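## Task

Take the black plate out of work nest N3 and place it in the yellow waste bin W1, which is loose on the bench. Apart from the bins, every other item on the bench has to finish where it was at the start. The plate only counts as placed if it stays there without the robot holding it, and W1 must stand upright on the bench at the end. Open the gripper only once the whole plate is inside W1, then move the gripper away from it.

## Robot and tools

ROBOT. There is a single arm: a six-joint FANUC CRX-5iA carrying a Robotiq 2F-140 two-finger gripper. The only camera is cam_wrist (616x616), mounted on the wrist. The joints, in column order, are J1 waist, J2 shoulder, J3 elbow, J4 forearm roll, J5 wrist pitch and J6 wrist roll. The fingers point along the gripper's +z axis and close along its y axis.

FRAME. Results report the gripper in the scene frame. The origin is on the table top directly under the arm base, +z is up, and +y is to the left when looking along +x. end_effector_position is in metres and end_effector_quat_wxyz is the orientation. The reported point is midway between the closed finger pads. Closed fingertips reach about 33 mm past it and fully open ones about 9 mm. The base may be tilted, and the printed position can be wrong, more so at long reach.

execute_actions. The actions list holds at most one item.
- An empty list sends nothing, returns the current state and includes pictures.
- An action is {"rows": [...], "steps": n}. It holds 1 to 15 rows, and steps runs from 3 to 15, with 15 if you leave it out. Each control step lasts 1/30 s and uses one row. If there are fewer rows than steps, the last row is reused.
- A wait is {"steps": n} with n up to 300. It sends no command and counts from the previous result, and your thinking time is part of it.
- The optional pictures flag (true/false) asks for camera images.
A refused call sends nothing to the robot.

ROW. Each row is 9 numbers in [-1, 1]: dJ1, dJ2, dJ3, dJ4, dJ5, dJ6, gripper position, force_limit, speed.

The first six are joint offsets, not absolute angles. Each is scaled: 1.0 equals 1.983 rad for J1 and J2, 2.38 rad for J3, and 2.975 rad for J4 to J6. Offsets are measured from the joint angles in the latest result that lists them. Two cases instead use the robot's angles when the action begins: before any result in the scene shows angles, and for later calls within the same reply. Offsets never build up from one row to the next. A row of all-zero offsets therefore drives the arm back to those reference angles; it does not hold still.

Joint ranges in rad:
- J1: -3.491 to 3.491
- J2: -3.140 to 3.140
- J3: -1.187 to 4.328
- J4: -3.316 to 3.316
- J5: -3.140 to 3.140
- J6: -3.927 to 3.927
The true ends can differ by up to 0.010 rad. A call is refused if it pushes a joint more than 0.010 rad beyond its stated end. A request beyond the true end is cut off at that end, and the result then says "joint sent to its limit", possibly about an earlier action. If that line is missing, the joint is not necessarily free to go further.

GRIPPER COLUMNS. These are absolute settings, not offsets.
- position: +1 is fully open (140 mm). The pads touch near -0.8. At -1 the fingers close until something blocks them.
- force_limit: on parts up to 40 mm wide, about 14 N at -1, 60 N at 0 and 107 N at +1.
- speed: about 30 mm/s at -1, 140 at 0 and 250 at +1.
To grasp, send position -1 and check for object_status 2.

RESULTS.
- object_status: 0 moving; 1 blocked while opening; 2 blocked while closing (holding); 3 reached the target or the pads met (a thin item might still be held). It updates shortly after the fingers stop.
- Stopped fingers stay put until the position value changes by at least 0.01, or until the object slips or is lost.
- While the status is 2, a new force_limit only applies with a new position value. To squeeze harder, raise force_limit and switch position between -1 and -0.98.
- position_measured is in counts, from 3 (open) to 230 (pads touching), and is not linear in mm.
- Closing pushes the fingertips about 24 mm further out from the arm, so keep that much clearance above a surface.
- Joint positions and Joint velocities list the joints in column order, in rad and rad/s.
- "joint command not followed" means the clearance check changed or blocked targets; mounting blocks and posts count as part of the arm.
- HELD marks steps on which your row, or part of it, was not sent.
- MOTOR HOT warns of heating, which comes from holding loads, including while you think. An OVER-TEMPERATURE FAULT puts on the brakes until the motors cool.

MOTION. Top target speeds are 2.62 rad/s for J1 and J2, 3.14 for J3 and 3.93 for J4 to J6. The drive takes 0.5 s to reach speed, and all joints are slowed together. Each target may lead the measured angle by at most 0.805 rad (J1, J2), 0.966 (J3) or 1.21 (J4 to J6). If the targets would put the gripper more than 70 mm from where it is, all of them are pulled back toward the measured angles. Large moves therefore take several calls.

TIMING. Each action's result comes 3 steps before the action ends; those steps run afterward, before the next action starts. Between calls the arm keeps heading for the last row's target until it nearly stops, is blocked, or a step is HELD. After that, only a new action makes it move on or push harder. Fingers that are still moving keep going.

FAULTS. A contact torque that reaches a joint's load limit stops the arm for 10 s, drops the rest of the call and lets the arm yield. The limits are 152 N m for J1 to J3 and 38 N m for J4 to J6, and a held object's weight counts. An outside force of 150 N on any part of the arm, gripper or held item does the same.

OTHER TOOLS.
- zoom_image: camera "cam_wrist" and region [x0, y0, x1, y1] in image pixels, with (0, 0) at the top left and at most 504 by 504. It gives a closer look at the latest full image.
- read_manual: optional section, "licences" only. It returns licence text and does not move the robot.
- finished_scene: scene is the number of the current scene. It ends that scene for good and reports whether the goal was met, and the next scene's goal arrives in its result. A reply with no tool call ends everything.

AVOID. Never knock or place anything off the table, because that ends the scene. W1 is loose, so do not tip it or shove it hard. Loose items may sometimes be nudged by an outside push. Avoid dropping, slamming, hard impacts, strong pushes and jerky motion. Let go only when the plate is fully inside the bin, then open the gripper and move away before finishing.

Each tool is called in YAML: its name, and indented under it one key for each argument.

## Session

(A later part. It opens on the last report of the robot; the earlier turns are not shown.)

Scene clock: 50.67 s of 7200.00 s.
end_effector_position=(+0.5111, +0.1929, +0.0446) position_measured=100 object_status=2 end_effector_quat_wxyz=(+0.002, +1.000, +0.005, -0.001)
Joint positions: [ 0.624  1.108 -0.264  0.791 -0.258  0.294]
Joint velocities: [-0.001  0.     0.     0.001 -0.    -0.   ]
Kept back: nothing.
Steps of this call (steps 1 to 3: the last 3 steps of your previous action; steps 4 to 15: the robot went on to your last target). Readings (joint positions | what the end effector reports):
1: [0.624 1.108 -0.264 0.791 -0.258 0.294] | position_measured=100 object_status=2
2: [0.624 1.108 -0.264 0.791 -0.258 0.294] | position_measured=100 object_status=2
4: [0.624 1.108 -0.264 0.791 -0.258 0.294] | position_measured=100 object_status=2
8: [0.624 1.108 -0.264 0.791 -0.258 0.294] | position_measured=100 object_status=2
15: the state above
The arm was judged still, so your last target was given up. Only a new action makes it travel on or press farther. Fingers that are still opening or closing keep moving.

Too far +y now; shift −y 2 mm.

execute_actions:
  actions:
    - {"rows":[[-0.002,0,0,0,0,0,-0.98,-1,-1]],"steps":15}

execute_actions:
  actions:
    - {"steps":15}

Scene clock: 51.10 s of 7200.00 s.
end_effector_position=(+0.5116, +0.1909, +0.0442) position_measured=100 object_status=2 end_effector_quat_wxyz=(+0.002, +1.000, +0.003, -0.001)
Joint positions: [ 0.621  1.108 -0.264  0.791 -0.258  0.294]
Joint velocities: [-0.001 -0.    -0.     0.    -0.    -0.   ]
Steps of this call (step 1: nothing new was sent; steps 2 to 13: the first 12 steps of this action). Readings (joint positions | what the end effector reports):
2: [0.624 1.108 -0.264 0.791 -0.258 0.294] | position_measured=100 object_status=0
3: [0.623 1.108 -0.264 0.791 -0.258 0.294] | position_measured=100 object_status=0
5: [0.621 1.108 -0.264 0.791 -0.258 0.294] | position_measured=100 object_status=0
9: [0.621 1.108 -0.264 0.791 -0.258 0.294] | position_measured=100 object_status=2
13: the state above

Scene clock: 51.60 s of 7200.00 s.
end_effector_position=(+0.5116, +0.1908, +0.0442) position_measured=100 object_status=2 end_effector_quat_wxyz=(+0.002, +1.000, +0.003, -0.001)
Joint positions: [ 0.621  1.108 -0.264  0.791 -0.258  0.294]
Joint velocities: [ 0.001  0.001 -0.     0.    -0.001 -0.   ]
Kept back: nothing.
Steps of this call (steps 1 to 3: the last 3 steps of your previous action; steps 4 to 15: the robot went on to your last target). Readings (joint positions | what the end effector reports):
1: [0.621 1.108 -0.264 0.791 -0.258 0.294] | position_measured=100 object_status=2
2: [0.621 1.108 -0.264 0.791 -0.258 0.294] | position_measured=100 object_status=2
4: [0.621 1.108 -0.264 0.791 -0.258 0.294] | position_measured=100 object_status=2
8: [0.621 1.108 -0.264 0.791 -0.258 0.294] | position_measured=100 object_status=2
15: the state above
The arm was judged still, so your last target was given up. Only a new action makes it travel on or press farther. Fingers that are still opening or closing keep moving.

execute_actions:
  actions:
    - {"rows":[[0.001,0,0,0,0,0,-1,-0.5,-1]],"steps":12}

execute_actions:
  actions:
    - {"rows":[[0,-0.001,-0.0006,0,0,0,-1,-0.5,-1],[0,-0.002,-0.0012,0,0,0,-1,-0.5,-1],[0,-0.003,-0.0018,0,0,0,-1,-0.5,-1],[0,-0.004,-0.0024,0,0,0,-1,-0.5,-1],[0,-0.005,-0.003,0,0,0,-1,-0.5,-1],[0,-0.006,-0.0036,0,0,0,-1,-0.5,-1],[0,-0.007,-0.0042,0,0,0,-1,-0.5,-1],[0,-0.008,-0.0048,0,0,0,-1,-0.5,-1],[0,-0.009,-0.0054,0,0,0,-1,-0.5,-1],[0,-0.01,-0.006,0,0,0,-1,-0.5,-1]],"steps":15}

Scene clock: 52.03 s of 7200.00 s.
end_effector_position=(+0.5114, +0.1917, +0.0443) position_measured=103 object_status=2 end_effector_quat_wxyz=(+0.002, +1.000, +0.004, -0.001)
Joint positions: [ 0.622  1.108 -0.264  0.791 -0.258  0.294]
Joint velocities: [ 0.002  0.     0.     0.    -0.001  0.   ]
Steps of this call (steps 1 to 4: nothing new was sent; steps 5 to 13: the first 9 steps of this action). Readings (joint positions | what the end effector reports):
5: [0.621 1.108 -0.264 0.791 -0.258 0.294] | position_measured=100 object_status=0
6: [0.621 1.108 -0.264 0.791 -0.258 0.294] | position_measured=103 object_status=0
8: [0.622 1.108 -0.264 0.791 -0.258 0.294] | position_measured=103 object_status=0
12: [0.622 1.108 -0.264 0.791 -0.258 0.294] | position_measured=103 object_status=2
13: the state above

Scene clock: 52.53 s of 7200.00 s.
end_effector_position=(+0.5126, +0.1907, +0.0519) position_measured=103 object_status=2 end_effector_quat_wxyz=(+0.001, +1.000, +0.004, +0.001)
Joint positions: [ 0.622  1.089 -0.278  0.791 -0.258  0.294]
Joint velocities: [-0.    -0.031 -0.021  0.001 -0.    -0.   ]
Steps of this call (steps 1 to 3: the last 3 steps of your previous action; steps 4 to 15: the first 12 steps of this action, its rows measured from where the robot was after step 3). Readings (joint positions | what the end effector reports):
3: [0.622 1.108 -0.264 0.791 -0.258 0.294] | position_measured=103 object_status=2
4: [0.622 1.108 -0.264 0.791 -0.258 0.294] | position_measured=103 object_status=2
5: [0.622 1.107 -0.265 0.791 -0.258 0.294] | position_measured=103 object_status=2
7: [0.622 1.105 -0.267 0.791 -0.258 0.294] | position_measured=103 object_status=2
11: [0.622 1.097 -0.272 0.791 -0.258 0.294] | position_measured=103 object_status=2
15: the state above

Holding. Lift more, with slight +y correction.

execute_actions:
  actions:
    - {"rows":[[0.0005,-0.003,-0.002,0,0,0,-1,-0.5,-1],[0.001,-0.006,-0.004,0,0,0,-1,-0.5,-1],[0.0015,-0.009,-0.006,0,0,0,-1,-0.5,-1],[0.002,-0.012,-0.008,0,0,0,-1,-0.5,-1],[0.0025,-0.015,-0.01,0,0,0,-1,-0.5,-1],[0.003,-0.018,-0.012,0,0,0,-1,-0.5,-1]],"steps":15}

execute_actions:
  actions:
    - {"rows":[[0.097,-0.173,-0.004,-0.137,-0.11,0.081,-1,-0.5,-1]],"steps":15}

execute_actions:
  actions:
    - {"steps":30}
  pictures: true

Scene clock: 53.07 s of 7200.00 s.
end_effector_position=(+0.5119, +0.1911, +0.0664) position_measured=103 object_status=2 end_effector_quat_wxyz=(-0.001, +1.000, +0.006, +0.004)
Joint positions: [ 0.628  1.054 -0.306  0.791 -0.258  0.294]
Joint velocities: [ 0.001 -0.003 -0.003 -0.    -0.001  0.   ]
Steps of this call (steps 1 to 3: the last 3 steps of your previous action; step 4: the robot went on to your last target; steps 5 to 16: the first 12 steps of this action). Readings (joint positions | what the end effector reports):
5: [0.622 1.088 -0.279 0.791 -0.258 0.294] | position_measured=103 object_status=2
6: [0.622 1.086 -0.280 0.791 -0.258 0.294] | position_measured=103 object_status=2
8: [0.624 1.079 -0.286 0.791 -0.258 0.294] | position_measured=103 object_status=2
12: [0.627 1.058 -0.302 0.791 -0.258 0.294] | position_measured=103 object_status=2
16: the state above

Scene clock: 53.57 s of 7200.00 s.
end_effector_position=(+0.5247, +0.2107, +0.1822) position_measured=103 object_status=2 end_effector_quat_wxyz=(+0.015, +1.000, -0.001, +0.021)
Joint positions: [ 0.751  0.834 -0.312  0.53  -0.467  0.448]
Joint velocities: [ 0.411 -0.732 -0.02  -0.864 -0.695  0.512]
Steps of this call (steps 1 to 3: the last 3 steps of your previous action; steps 4 to 15: the first 12 steps of this action, its rows measured from where the robot was after step 3). Readings (joint positions | what the end effector reports):
3: [0.628 1.053 -0.306 0.791 -0.258 0.294] | position_measured=103 object_status=2
4: [0.628 1.053 -0.306 0.791 -0.258 0.294] | position_measured=103 object_status=2
5: [0.630 1.051 -0.306 0.788 -0.260 0.295] | position_measured=103 object_status=2
7: [0.642 1.030 -0.307 0.762 -0.281 0.310] | position_measured=103 object_status=2
11: [0.696 0.933 -0.309 0.648 -0.373 0.378] | position_measured=103 object_status=2
15: the state above

Scene clock: 54.57 s of 7200.00 s.
end_effector_position=(+0.5060, +0.2288, +0.2436) position_measured=103 object_status=2 end_effector_quat_wxyz=(+0.008, +1.000, -0.001, +0.013)
Joint positions: [ 0.821  0.71  -0.316  0.383 -0.585  0.535]
Joint velocities: [-0.  0. -0. -0. -0. -0.]
Kept back: nothing.
Steps of this call (steps 1 to 3: the last 3 steps of your previous action; steps 4 to 30: the robot went on to your last target). Readings (joint positions | what the end effector reports):
1: [0.765 0.809 -0.313 0.501 -0.491 0.465] | position_measured=103 object_status=2
2: [0.779 0.785 -0.314 0.472 -0.514 0.482] | position_measured=103 object_status=2
4: [0.803 0.742 -0.315 0.422 -0.555 0.512] | position_measured=103 object_status=2
8: [0.820 0.711 -0.316 0.384 -0.585 0.534] | position_measured=103 object_status=2
30: the state above
The arm was judged still, so your last target was given up. Only a new action makes it travel on or press farther. Fingers that are still opening or closing keep moving.

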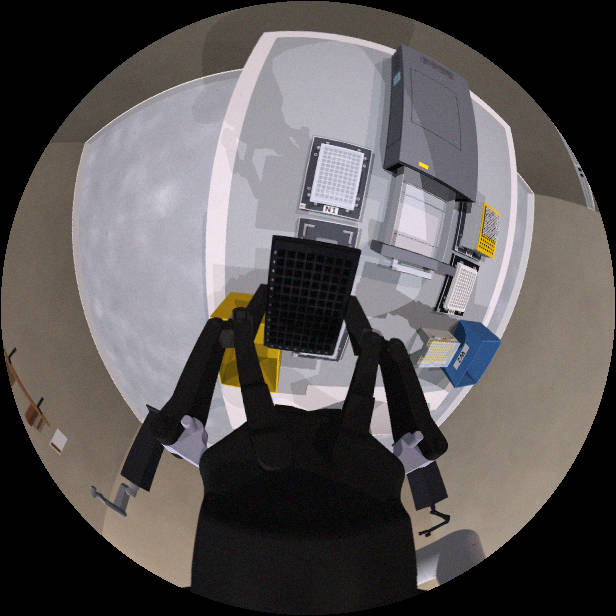

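execute_actions:
  actions:
    - {"rows":[[0.192,-0.131,-0.109,0.0104,-0.0245,-0.138,-1,-0.5,-1]],"steps":15}

execute_actions:
  actions:
    - {"steps":40}
  pictures: true

Scene clock: 55.10 s of 7200.00 s.
end_effector_position=(+0.4210, +0.2810, +0.3025) position_measured=103 object_status=2 end_effector_quat_wxyz=(+0.013, +1.000, -0.005, +0.028)
Joint positions: [ 1.05   0.554 -0.472  0.402 -0.629  0.287]
Joint velocities: [ 0.806 -0.549 -0.549  0.065 -0.153 -0.864]
Steps of this call (steps 1 to 4: nothing new was sent; steps 5 to 16: the first 12 steps of this action). Readings (joint positions | what the end effector reports):
5: [0.821 0.710 -0.316 0.383 -0.585 0.535] | position_measured=103 object_status=2
6: [0.823 0.709 -0.317 0.383 -0.586 0.532] | position_measured=103 object_status=2
8: [0.844 0.694 -0.332 0.384 -0.590 0.509] | position_measured=103 object_status=2
12: [0.944 0.626 -0.400 0.393 -0.609 0.402] | position_measured=103 object_status=2
16: the state above

Scene clock: 56.43 s of 7200.00 s.
end_effector_position=(+0.3642, +0.2980, +0.3345) position_measured=103 object_status=2 end_effector_quat_wxyz=(+0.015, +0.999, -0.008, +0.042)
Joint positions: [ 1.201  0.451 -0.575  0.414 -0.658  0.124]
Joint velocities: [-0.     0.     0.001 -0.002 -0.    -0.   ]
Kept back: nothing.
Steps of this call (steps 1 to 3: the last 3 steps of your previous action; steps 4 to 30: the robot went on to your last target; steps 31 to 40: nothing new was sent). Readings (joint positions | what the end effector reports):
1: [1.078 0.535 -0.491 0.404 -0.635 0.257] | position_measured=103 object_status=2
2: [1.105 0.516 -0.510 0.406 -0.640 0.228] | position_measured=103 object_status=2
4: [1.155 0.482 -0.543 0.410 -0.649 0.174] | position_measured=103 object_status=2
8: [1.200 0.451 -0.574 0.414 -0.658 0.125] | position_measured=103 object_status=2
40: the state above
The arm was judged still, so your last target was given up. Only a new action makes it travel on or press farther. Fingers that are still opening or closing keep moving.

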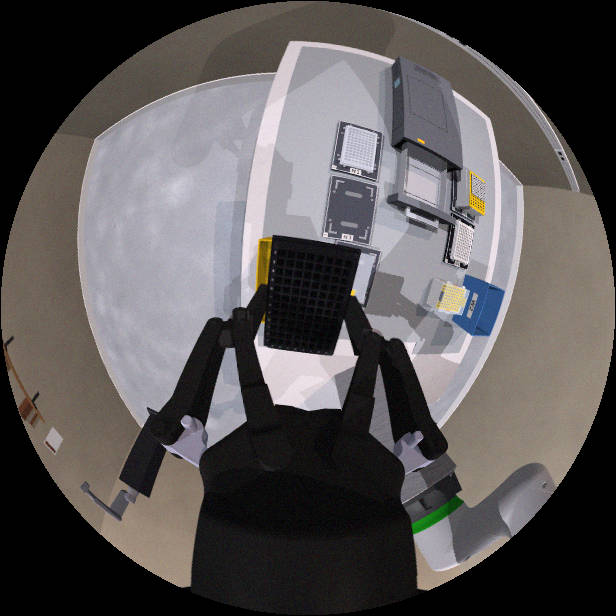

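execute_actions:
  actions:
    - {"rows":[[0,0.221,0.035,0.046,0.119,-0.057,-1,-0.5,-1]],"steps":15}

execute_actions:
  actions:
    - {"steps":40}
  pictures: true

Scene clock: 56.97 s of 7200.00 s.
end_effector_position=(+0.3485, +0.3397, +0.2403) position_measured=103 object_status=2 end_effector_quat_wxyz=(+0.004, +1.000, -0.000, +0.026)
Joint positions: [ 1.201  0.695 -0.529  0.49  -0.461  0.029]
Joint velocities: [ 0.001  0.831  0.157  0.256  0.669 -0.32 ]
Steps of this call (steps 1 to 4: nothing new was sent; steps 5 to 16: the first 12 steps of this action). Readings (joint positions | what the end effector reports):
5: [1.201 0.451 -0.575 0.414 -0.658 0.124] | position_measured=103 object_status=2
6: [1.201 0.452 -0.575 0.415 -0.658 0.123] | position_measured=103 object_status=2
8: [1.201 0.474 -0.571 0.422 -0.640 0.115] | position_measured=103 object_status=2
12: [1.201 0.580 -0.550 0.455 -0.554 0.074] | position_measured=103 object_status=2
16: the state above

Scene clock: 58.30 s of 7200.00 s.
end_effector_position=(+0.3185, +0.3604, +0.1595) position_measured=103 object_status=2 end_effector_quat_wxyz=(-0.006, +1.000, +0.005, +0.001)
Joint positions: [ 1.201  0.889 -0.492  0.551 -0.304 -0.046]
Joint velocities: [ 0.001  0.001 -0.001  0.001 -0.     0.001]
Kept back: nothing.
Steps of this call (steps 1 to 3: the last 3 steps of your previous action; steps 4 to 30: the robot went on to your last target; steps 31 to 40: nothing new was sent). Readings (joint positions | what the end effector reports):
1: [1.201 0.723 -0.523 0.499 -0.438 0.018] | position_measured=103 object_status=2
2: [1.201 0.751 -0.518 0.508 -0.416 0.008] | position_measured=103 object_status=2
4: [1.201 0.806 -0.508 0.525 -0.371 -0.013] | position_measured=103 object_status=2
8: [1.201 0.880 -0.493 0.548 -0.311 -0.042] | position_measured=103 object_status=2
40: the state above
The arm was judged still, so your last target was given up. Only a new action makes it travel on or press farther. Fingers that are still opening or closing keep moving.

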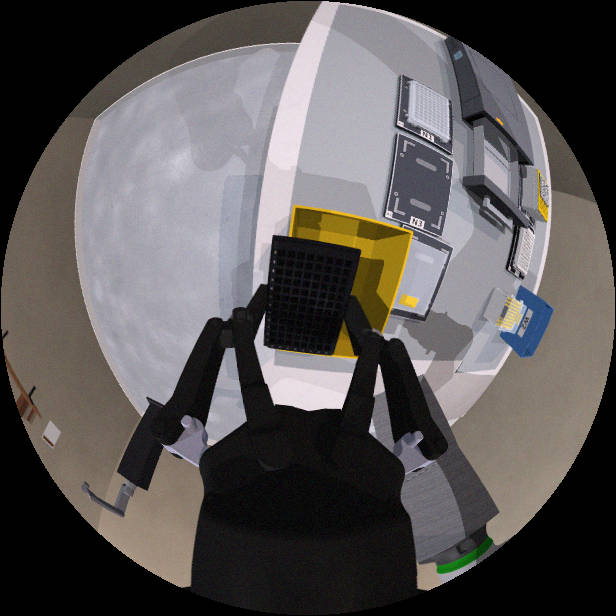

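execute_actions:
  actions:
    - {"rows":[[-0.053,0,0,0,0,0.032,-1,-0.5,-1]],"steps":15}

execute_actions:
  actions:
    - {"steps":15}
  pictures: true

Scene clock: 58.77 s of 7200.00 s.
end_effector_position=(+0.3491, +0.3226, +0.1506) position_measured=103 object_status=2 end_effector_quat_wxyz=(-0.000, +1.000, +0.001, -0.006)
Joint positions: [ 1.096  0.889 -0.492  0.551 -0.304  0.05 ]
Joint velocities: [-0.    -0.    -0.    -0.001  0.     0.002]
Steps of this call (steps 1 to 2: nothing new was sent; steps 3 to 14: the first 12 steps of this action). Readings (joint positions | what the end effector reports):
3: [1.201 0.889 -0.492 0.551 -0.304 -0.046] | position_measured=103 object_status=2
4: [1.199 0.889 -0.492 0.551 -0.304 -0.044] | position_measured=103 object_status=2
6: [1.178 0.889 -0.492 0.551 -0.304 -0.024] | position_measured=103 object_status=2
10: [1.106 0.889 -0.492 0.551 -0.304 0.041] | position_measured=103 object_status=2
14: the state above

Scene clock: 59.27 s of 7200.00 s.
end_effector_position=(+0.3491, +0.3225, +0.1506) position_measured=103 object_status=2 end_effector_quat_wxyz=(-0.000, +1.000, +0.001, -0.006)
Joint positions: [ 1.096  0.889 -0.492  0.551 -0.304  0.05 ]
Joint velocities: [-0.     0.    -0.001  0.001  0.     0.   ]
Kept back: nothing.
Steps of this call (steps 1 to 3: the last 3 steps of your previous action; steps 4 to 15: the robot went on to your last target). Readings (joint positions | what the end effector reports):
1: [1.096 0.889 -0.492 0.551 -0.304 0.050] | position_measured=103 object_status=2
2: [1.096 0.889 -0.492 0.551 -0.304 0.050] | position_measured=103 object_status=2
4: [1.096 0.889 -0.492 0.551 -0.304 0.050] | position_measured=103 object_status=2
8: [1.096 0.889 -0.492 0.551 -0.304 0.050] | position_measured=103 object_status=2
15: the state above
The arm was judged still, so your last target was given up. Only a new action makes it travel on or press farther. Fingers that are still opening or closing keep moving.

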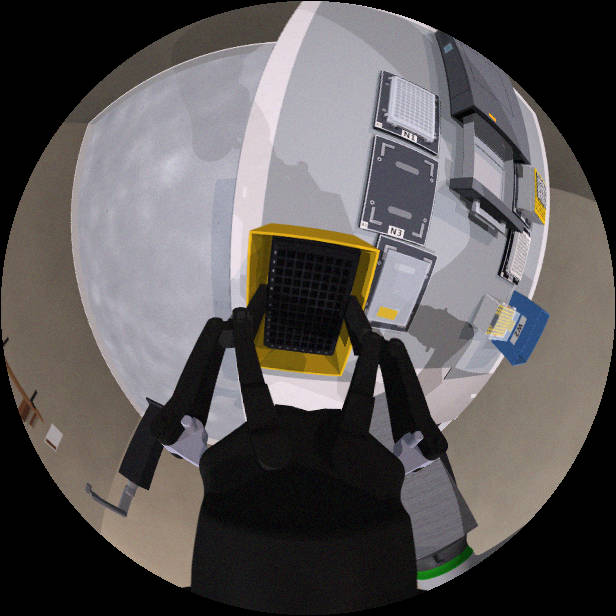

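execute_actions:
  actions:
    - {"rows":[[0,0.045,0.008,0,0.022,0,-1,-0.5,-1]],"steps":15}

execute_actions:
  actions:
    - {"steps":15}
  pictures: true

Scene clock: 59.87 s of 7200.00 s.
end_effector_position=(+0.3285, +0.3246, +0.1124) position_measured=103 object_status=2 end_effector_quat_wxyz=(-0.004, +1.000, +0.006, -0.024)
Joint positions: [ 1.096  0.978 -0.473  0.551 -0.239  0.05 ]
Joint velocities: [-0.001  0.    -0.     0.001  0.002  0.001]
Steps of this call (steps 1 to 6: nothing new was sent; steps 7 to 18: the first 12 steps of this action). Readings (joint positions | what the end effector reports):
7: [1.096 0.889 -0.492 0.551 -0.304 0.050] | position_measured=103 object_status=2
8: [1.096 0.891 -0.491 0.551 -0.303 0.050] | position_measured=103 object_status=2
10: [1.096 0.912 -0.487 0.551 -0.288 0.050] | position_measured=103 object_status=2
14: [1.096 0.974 -0.474 0.551 -0.242 0.050] | position_measured=103 object_status=2
18: the state above

Scene clock: 60.37 s of 7200.00 s.
end_effector_position=(+0.3285, +0.3246, +0.1124) position_measured=103 object_status=2 end_effector_quat_wxyz=(-0.004, +1.000, +0.006, -0.024)
Joint positions: [ 1.096  0.978 -0.473  0.551 -0.239  0.05 ]
Joint velocities: [-0.     0.    -0.     0.     0.    -0.001]
Kept back: nothing.
Steps of this call (steps 1 to 3: the last 3 steps of your previous action; steps 4 to 15: the robot went on to your last target). Readings (joint positions | what the end effector reports):
1: [1.096 0.978 -0.473 0.551 -0.239 0.050] | position_measured=103 object_status=2
2: [1.096 0.978 -0.473 0.551 -0.239 0.050] | position_measured=103 object_status=2
4: [1.096 0.978 -0.473 0.551 -0.239 0.050] | position_measured=103 object_status=2
8: [1.096 0.978 -0.473 0.551 -0.239 0.050] | position_measured=103 object_status=2
15: the state above
The arm was judged still, so your last target was given up. Only a new action makes it travel on or press farther. Fingers that are still opening or closing keep moving.

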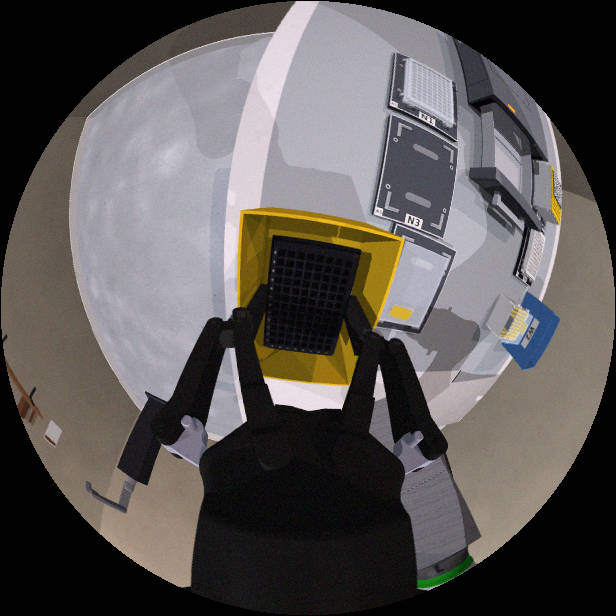

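execute_actions:
  actions:
    - {"rows":[[-0.02,0.022,0.018,0,0,0.013,-1,-0.5,-1]],"steps":15}

execute_actions:
  actions:
    - {"rows":[[0,0,0,0,0,0,0.35,-0.5,-0.5]],"steps":15}

execute_actions:
  actions:
    - {"rows":[[0,-0.1,-0.03,0,-0.03,0,0.35,-0.5,-0.5]],"steps":15}

execute_actions:
  actions:
    - {"steps":20}
  pictures: true

Scene clock: 60.87 s of 7200.00 s.
end_effector_position=(+0.3426, +0.3197, +0.0948) position_measured=103 object_status=2 end_effector_quat_wxyz=(-0.003, +1.000, +0.006, -0.027)
Joint positions: [ 1.057  1.022 -0.43   0.551 -0.239  0.088]
Joint velocities: [-0.001  0.001  0.002  0.    -0.     0.001]
Steps of this call (steps 1 to 3: nothing new was sent; steps 4 to 15: the first 12 steps of this action). Readings (joint positions | what the end effector reports):
4: [1.096 0.978 -0.473 0.551 -0.239 0.050] | position_measured=103 object_status=2
5: [1.094 0.980 -0.470 0.551 -0.239 0.052] | position_measured=103 object_status=2
7: [1.076 1.000 -0.451 0.551 -0.239 0.070] | position_measured=103 object_status=2
11: [1.057 1.021 -0.430 0.551 -0.239 0.088] | position_measured=103 object_status=2
15: the state above

Scene clock: 61.37 s of 7200.00 s.
end_effector_position=(+0.3426, +0.3197, +0.0948) position_measured=85 object_status=0 end_effector_quat_wxyz=(-0.003, +1.000, +0.006, -0.027)
Joint positions: [ 1.057  1.022 -0.43   0.551 -0.239  0.088]
Joint velocities: [ 0.    -0.    -0.     0.001 -0.001 -0.   ]
Steps of this call (steps 1 to 3: the last 3 steps of your previous action; steps 4 to 15: the first 12 steps of this action, its rows measured from where the robot was after step 3). Readings (joint positions | what the end effector reports):
3: [1.057 1.022 -0.430 0.551 -0.239 0.088] | position_measured=103 object_status=2
4: [1.057 1.022 -0.430 0.551 -0.239 0.088] | position_measured=103 object_status=0
5: [1.057 1.022 -0.430 0.551 -0.239 0.088] | position_measured=103 object_status=0
7: [1.057 1.022 -0.430 0.551 -0.239 0.088] | position_measured=93 object_status=0
11: [1.057 1.022 -0.430 0.551 -0.239 0.088] | position_measured=85 object_status=0
15: the state above

Scene clock: 61.87 s of 7200.00 s.
end_effector_position=(+0.3758, +0.3151, +0.1747) position_measured=85 object_status=3 end_effector_quat_wxyz=(-0.009, +1.000, -0.004, +0.005)
Joint positions: [ 1.057  0.827 -0.5    0.551 -0.326  0.088]
Joint velocities: [-0.    -0.18  -0.065 -0.001 -0.082  0.001]
Steps of this call (steps 1 to 3: the last 3 steps of your previous action; steps 4 to 15: the first 12 steps of this action, its rows measured from where the robot was after step 3). Readings (joint positions | what the end effector reports):
3: [1.057 1.022 -0.430 0.551 -0.239 0.088] | position_measured=85 object_status=3
4: [1.057 1.022 -0.430 0.551 -0.239 0.088] | position_measured=85 object_status=3
5: [1.057 1.020 -0.431 0.551 -0.239 0.088] | position_measured=85 object_status=3
7: [1.057 0.999 -0.438 0.551 -0.249 0.088] | position_measured=85 object_status=3
11: [1.057 0.895 -0.476 0.551 -0.296 0.088] | position_measured=85 object_status=3
15: the state above

Scene clock: 62.53 s of 7200.00 s.
end_effector_position=(+0.3763, +0.3148, +0.1763) position_measured=85 object_status=3 end_effector_quat_wxyz=(-0.009, +1.000, -0.004, +0.005)
Joint positions: [ 1.057  0.823 -0.501  0.551 -0.328  0.088]
Joint velocities: [-0.001  0.     0.    -0.001  0.     0.   ]
Kept back: nothing.
Steps of this call (steps 1 to 3: the last 3 steps of your previous action; steps 4 to 15: the robot went on to your last target; steps 16 to 20: nothing new was sent). Readings (joint positions | what the end effector reports):
1: [1.057 0.824 -0.501 0.551 -0.328 0.088] | position_measured=85 object_status=3
2: [1.057 0.824 -0.501 0.551 -0.328 0.088] | position_measured=85 object_status=3
4: [1.057 0.824 -0.501 0.551 -0.328 0.088] | position_measured=85 object_status=3
8: [1.057 0.823 -0.501 0.551 -0.328 0.088] | position_measured=85 object_status=3
20: the state above
The arm was judged still, so your last target was given up. Only a new action makes it travel on or press farther. Fingers that are still opening or closing keep moving.

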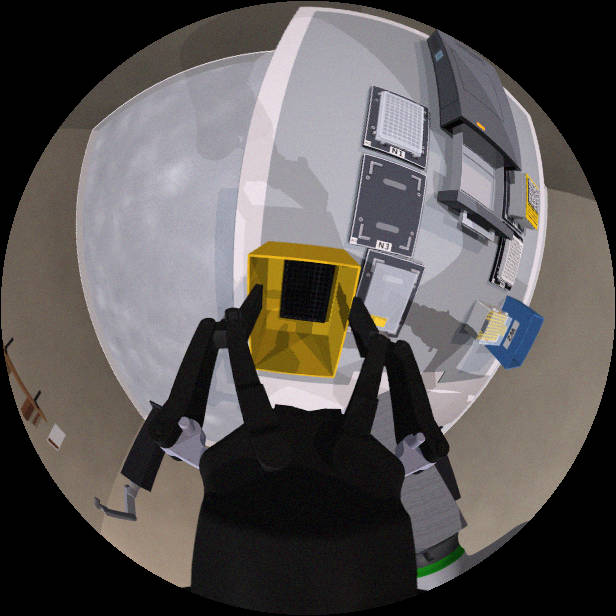

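finished_scene:
  scene: 1

The scene is finished: the task was done.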